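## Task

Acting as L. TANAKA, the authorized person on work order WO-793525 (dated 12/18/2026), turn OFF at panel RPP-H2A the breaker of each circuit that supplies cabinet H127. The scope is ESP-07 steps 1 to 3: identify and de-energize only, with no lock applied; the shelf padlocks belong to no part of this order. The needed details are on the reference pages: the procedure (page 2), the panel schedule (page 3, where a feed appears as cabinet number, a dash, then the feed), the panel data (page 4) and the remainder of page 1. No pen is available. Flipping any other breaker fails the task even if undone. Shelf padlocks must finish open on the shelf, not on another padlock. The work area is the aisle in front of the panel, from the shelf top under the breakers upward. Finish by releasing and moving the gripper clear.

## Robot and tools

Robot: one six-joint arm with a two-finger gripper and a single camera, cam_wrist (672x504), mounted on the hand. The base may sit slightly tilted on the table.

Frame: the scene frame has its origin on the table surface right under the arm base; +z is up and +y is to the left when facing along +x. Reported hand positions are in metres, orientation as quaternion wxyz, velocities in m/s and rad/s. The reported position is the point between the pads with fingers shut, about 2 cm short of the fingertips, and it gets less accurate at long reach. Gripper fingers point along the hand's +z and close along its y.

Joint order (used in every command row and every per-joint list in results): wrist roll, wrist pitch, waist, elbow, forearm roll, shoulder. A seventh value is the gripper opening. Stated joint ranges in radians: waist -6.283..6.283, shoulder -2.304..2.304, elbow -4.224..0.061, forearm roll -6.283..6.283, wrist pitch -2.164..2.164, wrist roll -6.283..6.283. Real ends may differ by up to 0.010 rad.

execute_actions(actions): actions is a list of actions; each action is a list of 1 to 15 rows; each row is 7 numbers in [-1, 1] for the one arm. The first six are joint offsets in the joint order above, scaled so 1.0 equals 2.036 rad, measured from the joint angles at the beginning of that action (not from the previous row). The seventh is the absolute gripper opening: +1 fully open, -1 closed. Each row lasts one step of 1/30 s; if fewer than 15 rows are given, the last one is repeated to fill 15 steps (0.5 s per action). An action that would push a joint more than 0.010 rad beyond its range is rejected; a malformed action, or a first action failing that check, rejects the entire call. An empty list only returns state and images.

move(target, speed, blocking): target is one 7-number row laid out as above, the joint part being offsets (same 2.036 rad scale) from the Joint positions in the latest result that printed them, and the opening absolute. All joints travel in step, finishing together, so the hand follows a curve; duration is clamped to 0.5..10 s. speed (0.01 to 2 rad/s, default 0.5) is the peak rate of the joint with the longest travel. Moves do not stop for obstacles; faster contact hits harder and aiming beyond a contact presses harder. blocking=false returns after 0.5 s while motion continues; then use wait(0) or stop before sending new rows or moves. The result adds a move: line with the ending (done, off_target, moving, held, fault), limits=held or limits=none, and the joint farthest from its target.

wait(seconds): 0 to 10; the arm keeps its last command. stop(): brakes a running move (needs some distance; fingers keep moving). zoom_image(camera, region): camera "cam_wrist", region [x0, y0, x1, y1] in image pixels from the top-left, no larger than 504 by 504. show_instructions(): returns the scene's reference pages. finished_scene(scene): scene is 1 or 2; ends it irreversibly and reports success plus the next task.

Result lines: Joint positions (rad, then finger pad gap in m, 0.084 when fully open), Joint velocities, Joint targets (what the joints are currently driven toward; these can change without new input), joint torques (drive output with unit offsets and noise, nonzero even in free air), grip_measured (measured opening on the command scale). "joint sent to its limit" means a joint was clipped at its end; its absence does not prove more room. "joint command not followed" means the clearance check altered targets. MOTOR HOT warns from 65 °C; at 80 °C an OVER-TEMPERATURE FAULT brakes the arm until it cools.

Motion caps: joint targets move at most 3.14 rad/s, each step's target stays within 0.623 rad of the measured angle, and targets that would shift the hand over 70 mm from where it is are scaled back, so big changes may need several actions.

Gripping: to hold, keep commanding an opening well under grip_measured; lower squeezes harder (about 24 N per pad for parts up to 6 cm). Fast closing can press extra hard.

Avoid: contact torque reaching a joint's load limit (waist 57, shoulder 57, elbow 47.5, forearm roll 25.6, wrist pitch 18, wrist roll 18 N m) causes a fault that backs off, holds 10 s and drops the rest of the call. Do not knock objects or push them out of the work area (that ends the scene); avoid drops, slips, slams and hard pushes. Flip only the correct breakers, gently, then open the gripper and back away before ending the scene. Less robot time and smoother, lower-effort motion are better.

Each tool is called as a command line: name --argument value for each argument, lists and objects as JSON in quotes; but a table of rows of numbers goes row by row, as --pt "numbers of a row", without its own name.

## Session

show_instructions

execute_actions --actions '[]'

Reference images for this scene: work order page 1, work order page 2, work order page 3, work order page 4.

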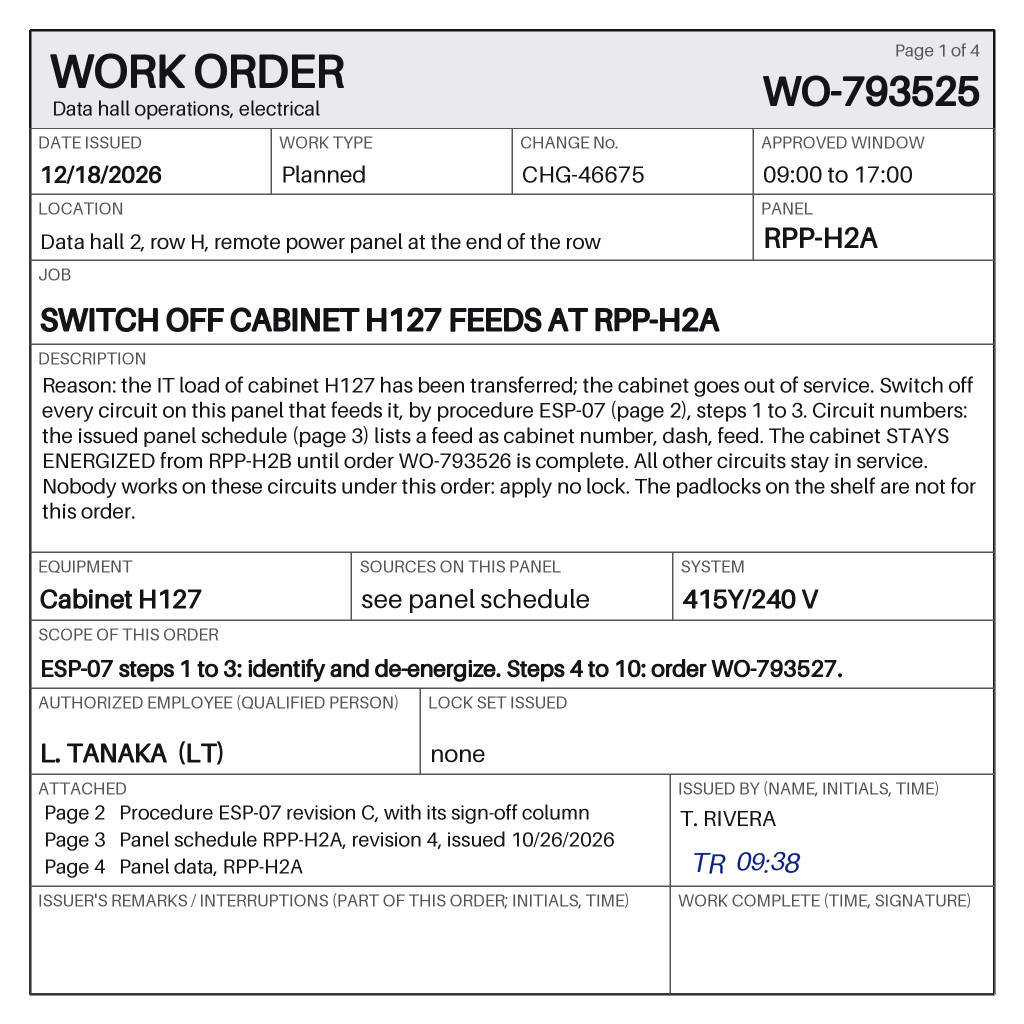

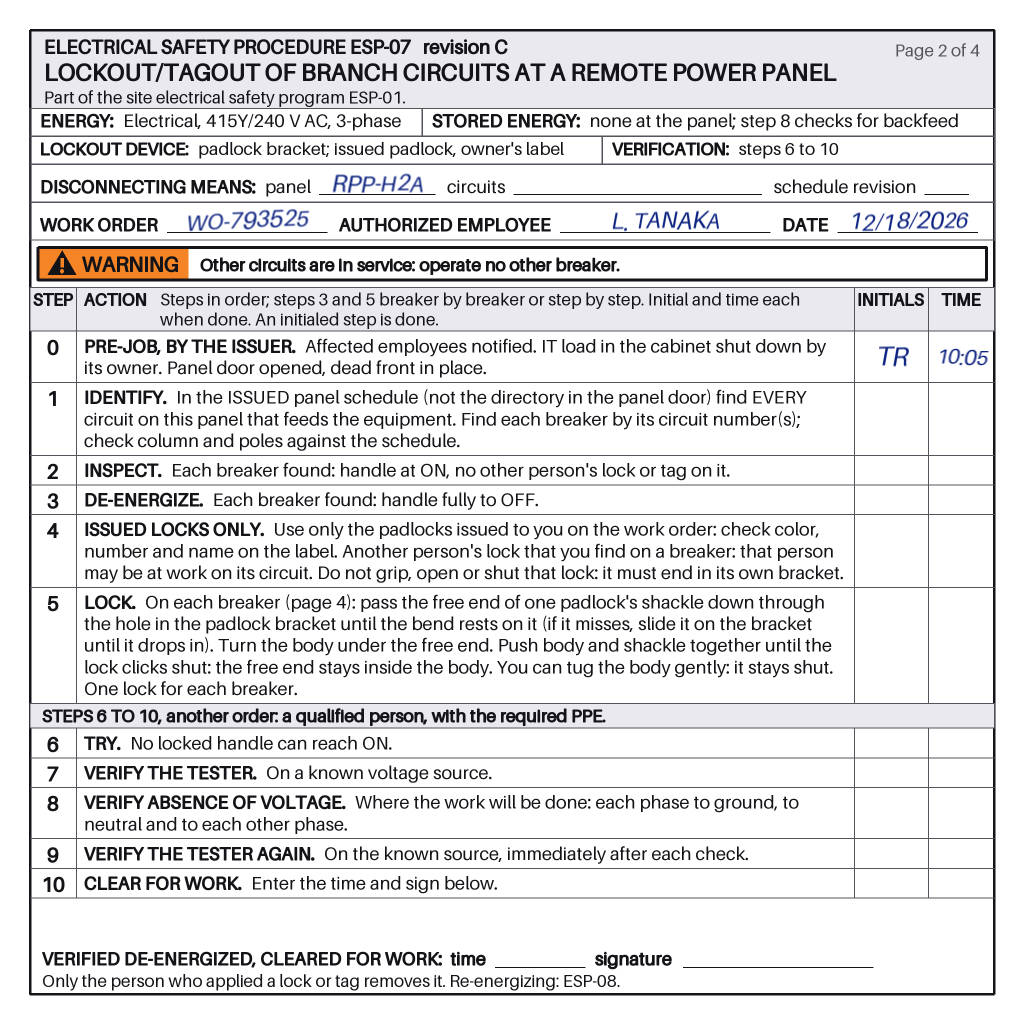

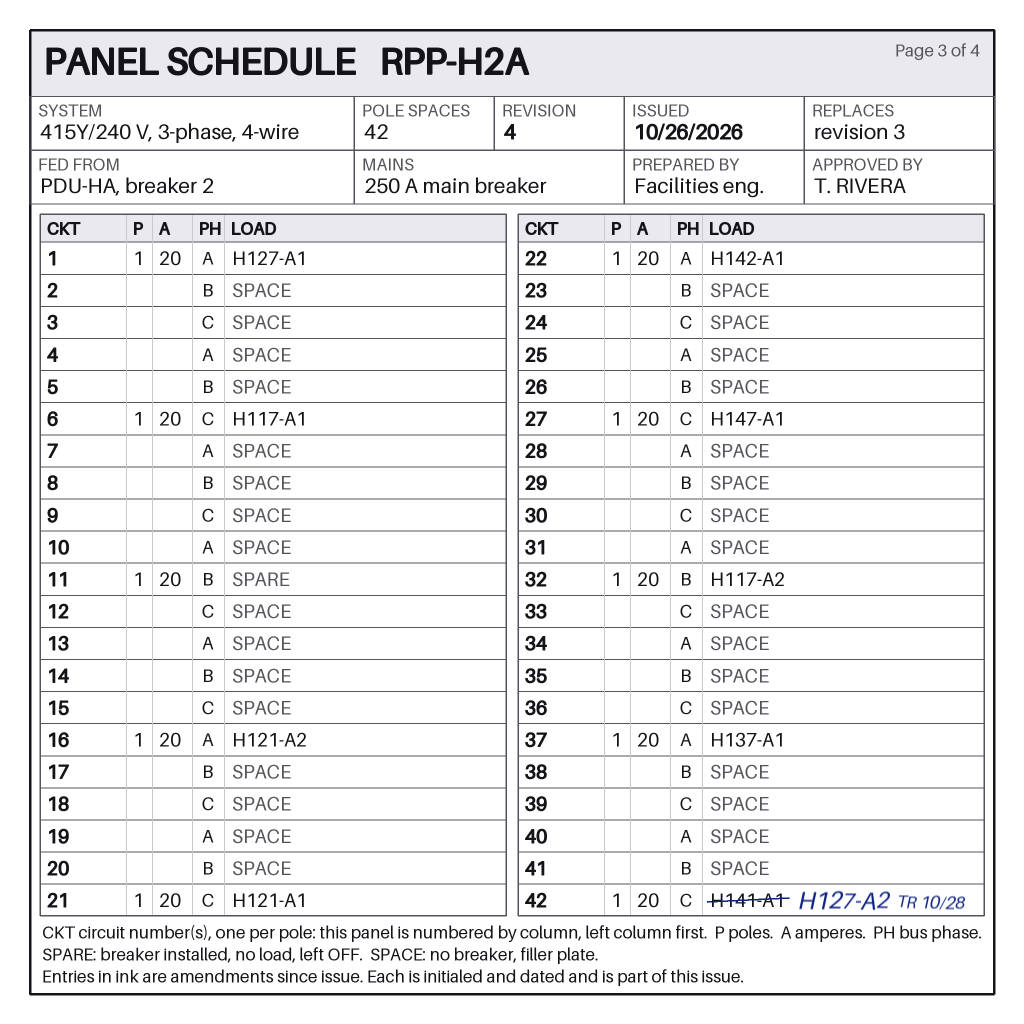

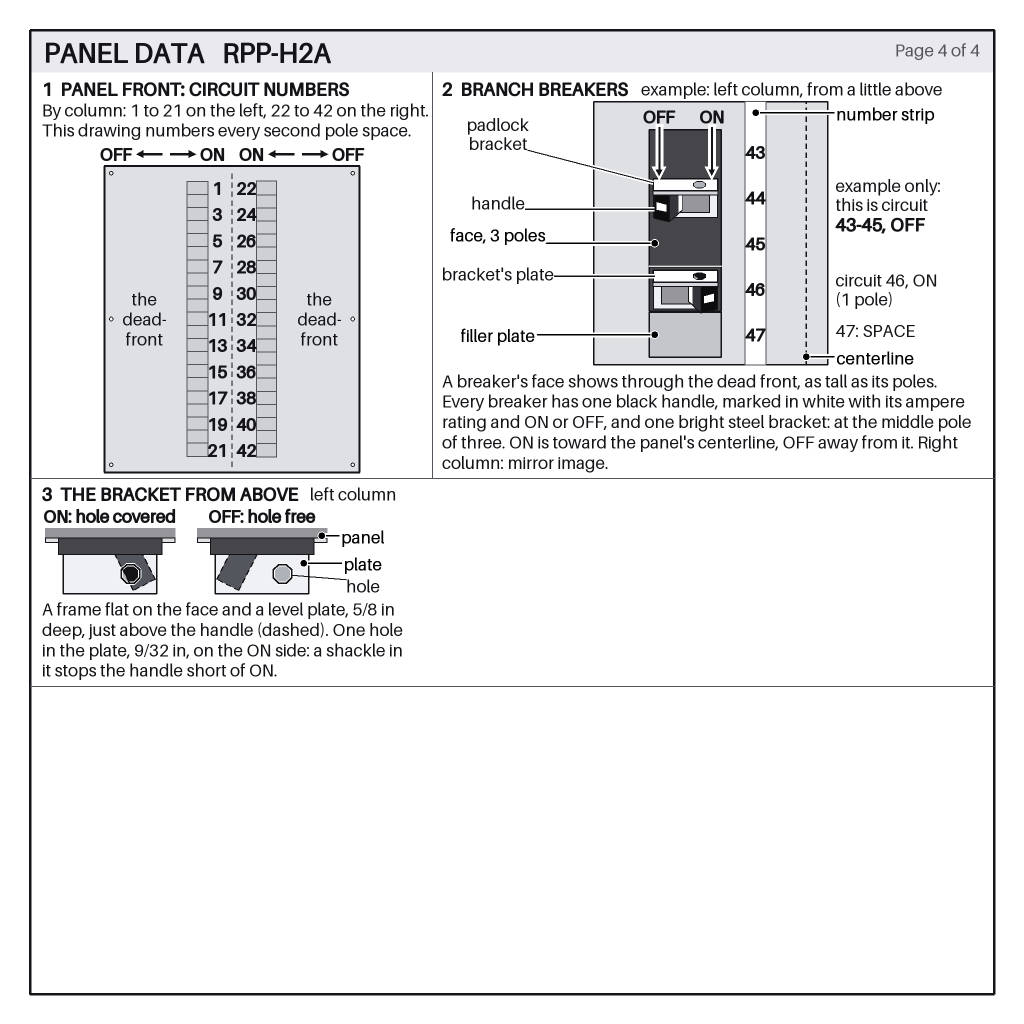

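Scene clock: 0.00 s.
end_effector_position=(+0.6084, -0.0016, +0.3467) grip_measured=+1.00 end_effector_quat_wxyz=(+0.151, +0.986, -0.062, -0.015) end_effector_velocity=(+0.000, -0.000, +0.000) end_effector_angular_velocity=(-0.000, -0.001, -0.000)
Joint names: [wrist roll, wrist pitch, waist, elbow, forearm roll, shoulder]
Joint positions: [-0.001 -0.757 -0.002 -1.292  0.002 -0.533  0.084]
Joint velocities: [-0.     0.    -0.001 -0.    -0.    -0.     0.   ]
Joint torques (N m, as the arm reports them, + toward a larger angle): no reading
Motor temperatures (°C, as the motors report them): [30 28 25 26 29 23]
Joint targets: [-0.001 -0.757 -0.002 -1.292 0.002 -0.533]

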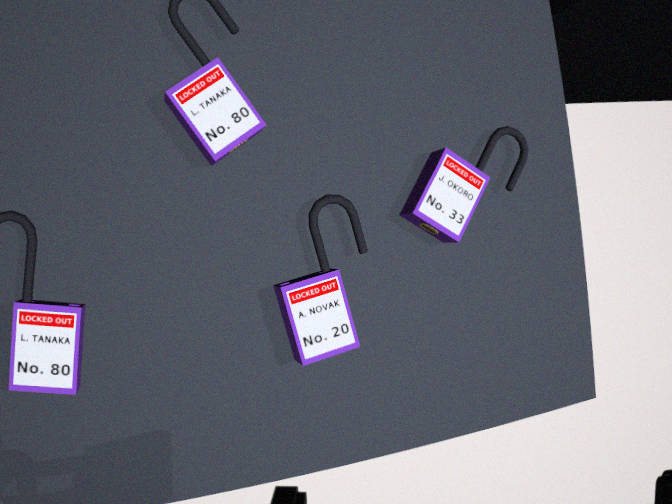

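move --target '[0.15,0.716,0,0.168,0,0.213,-1]' --speed 0.8

Scene clock: 9.10 s.
end_effector_position=(+0.7257, +0.0827, +0.6597) grip_measured=-1.00 end_effector_quat_wxyz=(+0.047, +0.716, -0.048, +0.694) end_effector_velocity=(-0.000, +0.001, +0.000) end_effector_angular_velocity=(+0.000, -0.002, +0.001)
Joint names: [wrist roll, wrist pitch, waist, elbow, forearm roll, shoulder]
Joint positions: [ 0.305  0.7   -0.002 -0.95   0.002 -0.1    0.   ]
Joint velocities: [ 0.     0.002  0.001  0.001 -0.     0.001  0.   ]
Joint torques (N m, as the arm reports them, + toward a larger angle): [ -0.29   2.88 -13.95 -28.48   2.86  22.55]
Motor temperatures (°C, as the motors report them): [30 28 25 26 29 23]
Joint targets: [0.305 0.701 -0.002 -0.950 0.002 -0.100]
move: done; limits=none; farthest joint: the waist, 0.000 radians from its target (0.000 radians at the start)
camera_calibration (this result's frames):
cam_wrist: T_world_to_cam=[[-0.118829, -0.992827, -0.0131711, 0.210845], [-0.00894017, 0.0143343, -0.999857, 0.734996], [0.992875, -0.118694, -0.0105794, -0.578663], [0, 0, 0, 1]] pos_world=[0.606165, 0.130113, 0.731546]

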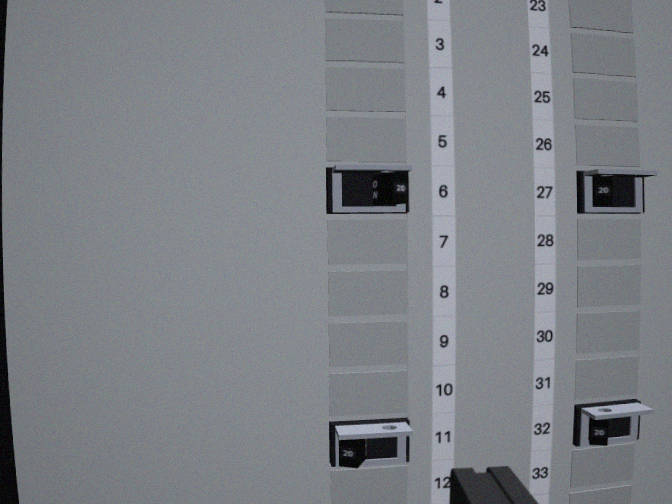

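move --target '[0,-0.248,-0.049,-0.3733,0,-0.130,-1]'

Scene clock: 17.80 s.
end_effector_position=(+0.8502, +0.0461, +0.8672) grip_measured=-1.00 end_effector_quat_wxyz=(+0.081, +0.706, -0.083, +0.699) end_effector_velocity=(+0.000, +0.000, +0.002) end_effector_angular_velocity=(-0.000, -0.002, +0.000)
Joint names: [wrist roll, wrist pitch, waist, elbow, forearm roll, shoulder]
Joint positions: [ 0.305  0.196 -0.102 -1.71   0.002 -0.364  0.   ]
Joint velocities: [ 0.    -0.002 -0.    -0.004 -0.    -0.     0.   ]
Joint torques (N m, as the arm reports them, + toward a larger angle): [ -0.13   2.78 -19.71 -29.44   1.77  29.34]
Motor temperatures (°C, as the motors report them): [30 28 25 26 29 23]
Joint targets: [0.305 0.196 -0.102 -1.710 0.002 -0.364]
move: done; limits=none; farthest joint: the waist, 0.000 radians from its target (0.099 radians at the start)
camera_calibration (this result's frames):
cam_wrist: T_world_to_cam=[[-0.214139, -0.976706, -0.0137929, 0.272868], [0.0125406, 0.0113704, -0.999857, 0.925988], [0.976723, -0.214281, 0.00981365, -0.704048], [0, 0, 0, 1]] pos_world=[0.734479, 0.105118, 0.936529]

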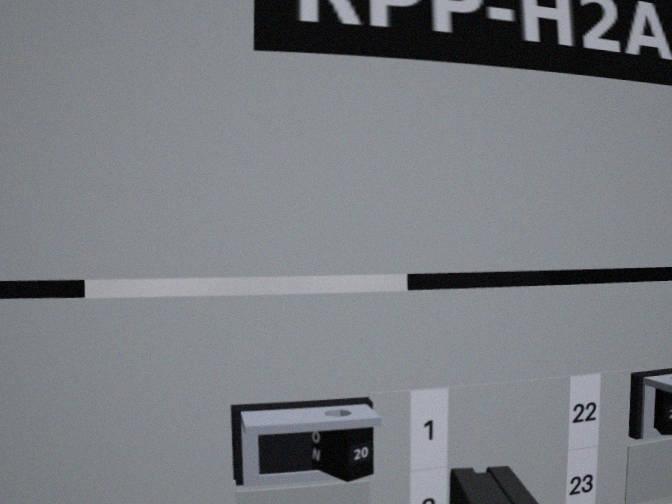

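move --target '[0,-0.0093,0,-0.050,0,-0.0408,-1]' --speed 0.1

Scene clock: 24.37 s.
end_effector_position=(+0.8780, +0.0385, +0.8635) grip_measured=-1.00 end_effector_quat_wxyz=(+0.081, +0.706, -0.083, +0.699) end_effector_velocity=(+0.000, -0.000, +0.000) end_effector_angular_velocity=(+0.000, +0.000, -0.000)
Joint names: [wrist roll, wrist pitch, waist, elbow, forearm roll, shoulder]
Joint positions: [ 0.305  0.177 -0.102 -1.811  0.002 -0.447  0.   ]
Joint velocities: [-0.    -0.001 -0.    -0.002  0.    -0.001  0.   ]
Joint torques (N m, as the arm reports them, + toward a larger angle): [ -0.29   2.82 -16.33 -26.56   1.52  30.63]
Motor temperatures (°C, as the motors report them): [30 28 25 26 29 23]
Joint targets: [0.305 0.177 -0.102 -1.812 0.002 -0.447]
move: done; limits=none; farthest joint: the waist, 0.000 radians from its target (0.000 radians at the start)
camera_calibration (this result's frames):
cam_wrist: T_world_to_cam=[[-0.214134, -0.976707, -0.0138038, 0.27134], [0.0124175, 0.0114086, -0.999858, 0.922162], [0.976725, -0.214275, 0.00968533, -0.73262], [0, 0, 0, 1]] pos_world=[0.762221, 0.0975174, 0.932873]

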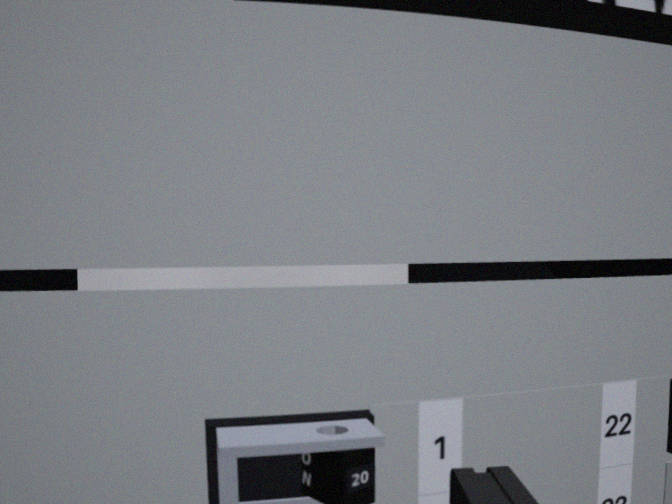

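move --target '[0,-0.0093,0.0187,-0.0054,0,0.004,-1]' --speed 0.02

Scene clock: 32.17 s.
end_effector_position=(+0.8809, +0.0726, +0.8632) grip_measured=-1.00 end_effector_quat_wxyz=(+0.068, +0.711, -0.070, +0.696) end_effector_velocity=(+0.000, +0.002, -0.001) end_effector_angular_velocity=(+0.000, +0.002, +0.002)
Joint names: [wrist roll, wrist pitch, waist, elbow, forearm roll, shoulder]
Joint positions: [ 0.305  0.158 -0.064 -1.822  0.002 -0.439  0.   ]
Joint velocities: [ 0.    -0.001  0.002  0.    -0.     0.     0.   ]
Joint torques (N m, as the arm reports them, + toward a larger angle): [  0.09   3.02 -16.14 -27.4    1.76  29.58]
Motor temperatures (°C, as the motors report them): [30 28 25 27 29 23]
Joint targets: [0.305 0.158 -0.064 -1.822 0.002 -0.439]
move: done; limits=none; farthest joint: the waist, 0.000 radians from its target (0.038 radians at the start)
camera_calibration (this result's frames):
cam_wrist: T_world_to_cam=[[-0.178758, -0.983801, -0.0134596, 0.274362], [0.000979869, 0.0135019, -0.999908, 0.931384], [0.983893, -0.178755, -0.00144958, -0.727411], [0, 0, 0, 1]] pos_world=[0.763826, 0.127314, 0.933937]

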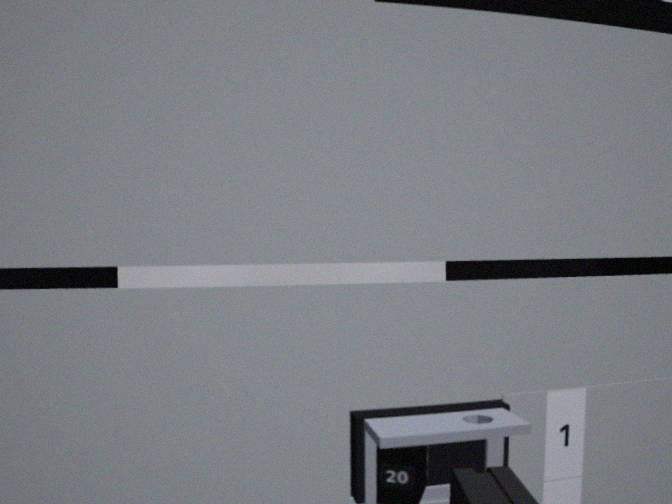

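move --target '[0,0.1434,0,0.2775,0,0.142,-1]'

move --target '[0,0.3728,0.0422,0,0,-0.3617,-1]'

Scene clock: 40.53 s.
end_effector_position=(+0.7726, +0.0660, +0.7792) grip_measured=-1.00 end_effector_quat_wxyz=(+0.067, +0.706, -0.068, +0.702) end_effector_velocity=(-0.001, +0.000, -0.001) end_effector_angular_velocity=(+0.000, +0.000, +0.000)
Joint names: [wrist roll, wrist pitch, waist, elbow, forearm roll, shoulder]
Joint positions: [ 0.305  0.45  -0.064 -1.258  0.002 -0.15   0.   ]
Joint velocities: [0.    0.002 0.    0.003 0.    0.001 0.   ]
Joint torques (N m, as the arm reports them, + toward a larger angle): [ -0.1    3.03 -14.29 -29.1    0.85  25.19]
Motor temperatures (°C, as the motors report them): [30 28 25 27 29 23]
Joint targets: [0.305 0.450 -0.064 -1.257 0.002 -0.150]
move: done; limits=none; farthest joint: the elbow, 0.001 radians from its target (0.565 radians at the start)
camera_calibration (this result's frames):
cam_wrist: T_world_to_cam=[[-0.174375, -0.984592, -0.0130849, 0.243733], [0.0162452, 0.0104101, -0.999814, 0.835884], [0.984545, -0.174555, 0.0141796, -0.635114], [0, 0, 0, 1]] pos_world=[0.654221, 0.120413, 0.847923]

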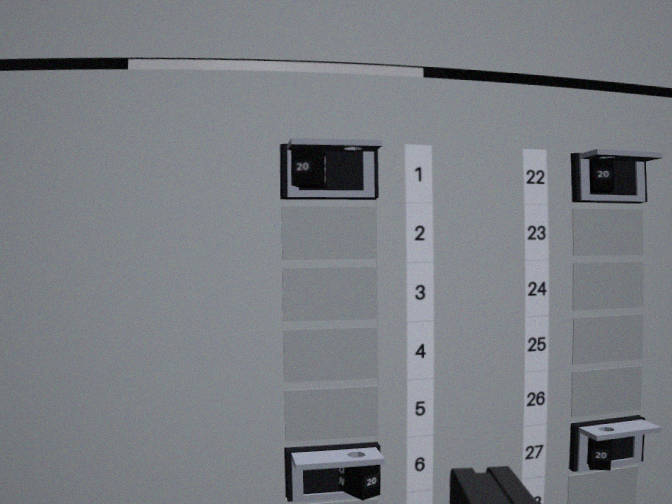

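Scene clock: 42.67 s.
end_effector_position=(+0.8499, -0.0075, +0.3580) grip_measured=-1.00 end_effector_quat_wxyz=(+0.036, +0.710, -0.037, +0.703) end_effector_velocity=(-0.001, -0.001, -0.003) end_effector_angular_velocity=(+0.001, +0.003, -0.001)
Joint names: [wrist roll, wrist pitch, waist, elbow, forearm roll, shoulder]
Joint positions: [ 0.305  1.209  0.022 -1.258  0.002 -0.886  0.   ]
Joint velocities: [ 0.     0.001 -0.     0.001  0.    -0.003  0.   ]
Joint torques (N m, as the arm reports them, + toward a larger angle): [ -0.22   2.82 -15.18 -21.91   1.32  38.72]
Motor temperatures (°C, as the motors report them): [30 28 25 27 29 23]
Joint targets: [0.305 1.209 0.022 -1.258 0.002 -0.887]
move: done; limits=none; farthest joint: the waist, 0.000 radians from its target (0.086 radians at the start)
camera_calibration (this result's frames):
cam_wrist: T_world_to_cam=[[-0.0874916, -0.996088, -0.0124431, 0.105231], [0.0118105, 0.0114529, -0.999865, 0.418123], [0.996095, -0.0876267, 0.0107622, -0.726073], [0, 0, 0, 1]] pos_world=[0.727507, 0.0364069, 0.42719]

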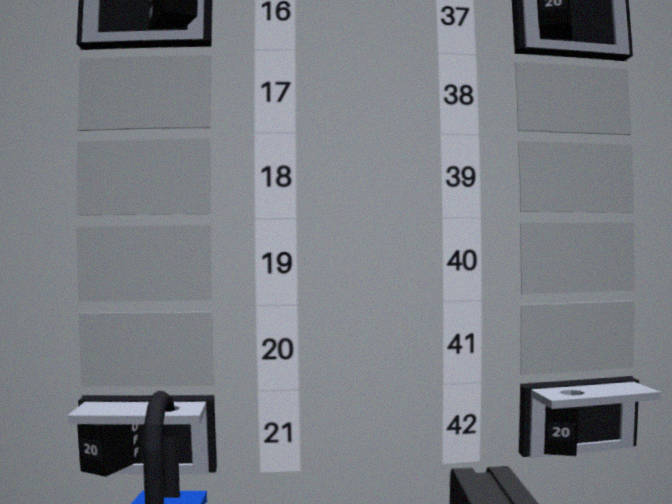

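move --target '[0,-0.026,0,-0.054,0,-0.028,-1]' --speed 0.1

Scene clock: 47.90 s.
end_effector_position=(+0.8809, -0.0111, +0.3559) grip_measured=-1.00 end_effector_quat_wxyz=(+0.036, +0.710, -0.037, +0.703) end_effector_velocity=(+0.001, +0.000, -0.001) end_effector_angular_velocity=(+0.000, +0.001, +0.000)
Joint names: [wrist roll, wrist pitch, waist, elbow, forearm roll, shoulder]
Joint positions: [ 0.305  1.156  0.022 -1.368  0.002 -0.943  0.   ]
Joint velocities: [-0.    -0.001  0.001 -0.002 -0.    -0.002  0.   ]
Joint torques (N m, as the arm reports them, + toward a larger angle): [ -0.23   3.09 -14.86 -22.05   2.09  41.6 ]
Motor temperatures (°C, as the motors report them): [30 28 25 27 29 23]
Joint targets: [0.305 1.156 0.022 -1.368 0.002 -0.943]
move: done; limits=none; farthest joint: the waist, 0.000 radians from its target (0.000 radians at the start)
camera_calibration (this result's frames):
cam_wrist: T_world_to_cam=[[-0.0874495, -0.99609, -0.0125605, 0.104244], [0.0117935, 0.0115727, -0.999863, 0.415715], [0.996099, -0.0875857, 0.0107354, -0.757199], [0, 0, 0, 1]] pos_world=[0.758459, 0.0327056, 0.425097]

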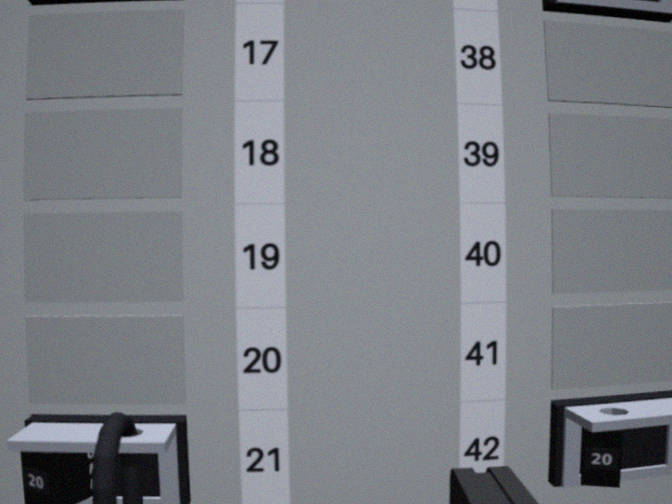

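move --target '[0,0.0025,-0.0177,-0.0113,0,-0.0137,-1]' --speed 0.02

move --target '[0,0.15,0,0.3,0,0.15,-1]'

Scene clock: 57.63 s.
end_effector_position=(+0.8814, -0.0445, +0.3554) grip_measured=-1.00 end_effector_quat_wxyz=(+0.049, +0.705, -0.048, +0.706) end_effector_velocity=(+0.001, -0.000, +0.001) end_effector_angular_velocity=(-0.000, -0.002, +0.000)
Joint names: [wrist roll, wrist pitch, waist, elbow, forearm roll, shoulder]
Joint positions: [ 0.305  1.161 -0.014 -1.391  0.002 -0.971  0.   ]
Joint velocities: [ 0.     0.001 -0.001 -0.003 -0.    -0.001  0.   ]
Joint torques (N m, as the arm reports them, + toward a larger angle): [ -0.33   2.72 -20.59 -25.01   2.35  41.98]
Motor temperatures (°C, as the motors report them): [30 28 25 27 29 24]
Joint targets: [0.305 1.161 -0.014 -1.391 0.002 -0.971]
move: done; limits=none; farthest joint: the waist, 0.000 radians from its target (0.036 radians at the start)
camera_calibration (this result's frames):
cam_wrist: T_world_to_cam=[[-0.121314, -0.992543, -0.0118815, 0.10083], [0.0229107, 0.00916684, -0.999695, 0.405622], [0.99235, -0.121549, 0.0216278, -0.762756], [0, 0, 0, 1]] pos_world=[0.75986, 0.0036477, 0.423194]

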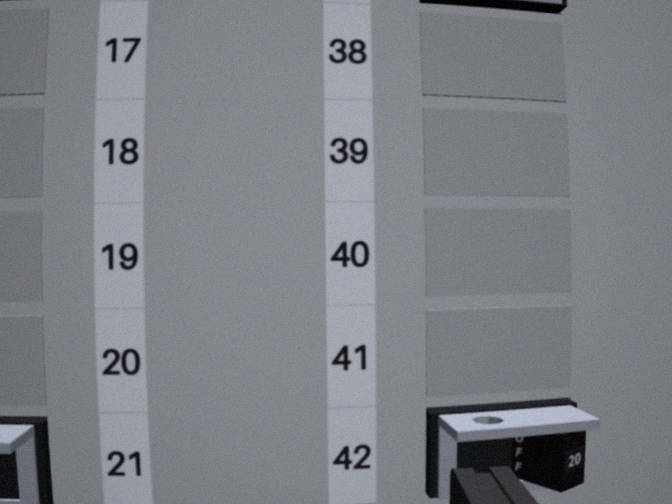

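Scene clock: 59.43 s.
end_effector_position=(+0.6898, -0.0153, +0.3652) grip_measured=-1.00 end_effector_quat_wxyz=(+0.049, +0.705, -0.048, +0.706) end_effector_velocity=(-0.001, -0.001, +0.000) end_effector_angular_velocity=(-0.000, -0.000, -0.002)
Joint names: [wrist roll, wrist pitch, waist, elbow, forearm roll, shoulder]
Joint positions: [ 0.305  1.466 -0.014 -0.78   0.002 -0.666  0.   ]
Joint velocities: [-0.     0.001 -0.002  0.003  0.     0.001  0.   ]
Joint torques (N m, as the arm reports them, + toward a larger angle): [ -0.06   2.93 -17.76 -15.36   0.99  30.16]
Motor temperatures (°C, as the motors report them): [30 28 25 27 29 24]
Joint targets: [0.305 1.466 -0.014 -0.780 0.002 -0.665]
move: done; limits=none; farthest joint: the waist, 0.000 radians from its target (0.000 radians at the start)
camera_calibration (this result's frames):
cam_wrist: T_world_to_cam=[[-0.121467, -0.992533, -0.0111731, 0.1065], [0.0229755, 0.00844206, -0.9997, 0.419477], [0.99233, -0.121687, 0.0217785, -0.569316], [0, 0, 0, 1]] pos_world=[0.568248, 0.0328847, 0.432941]

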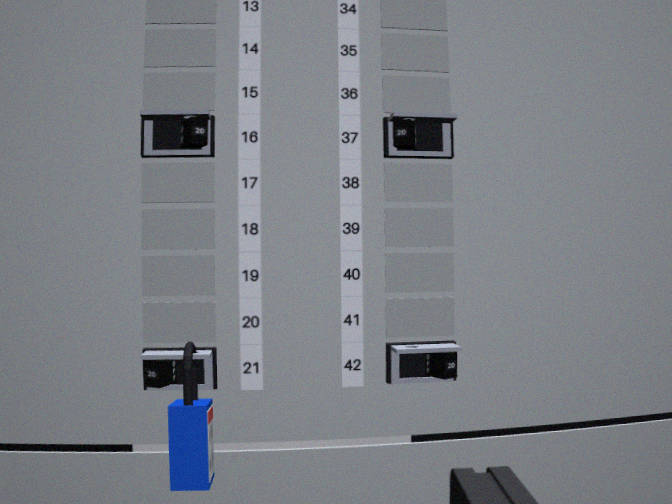

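finished_scene --scene 2

The scene is finished: the task was done.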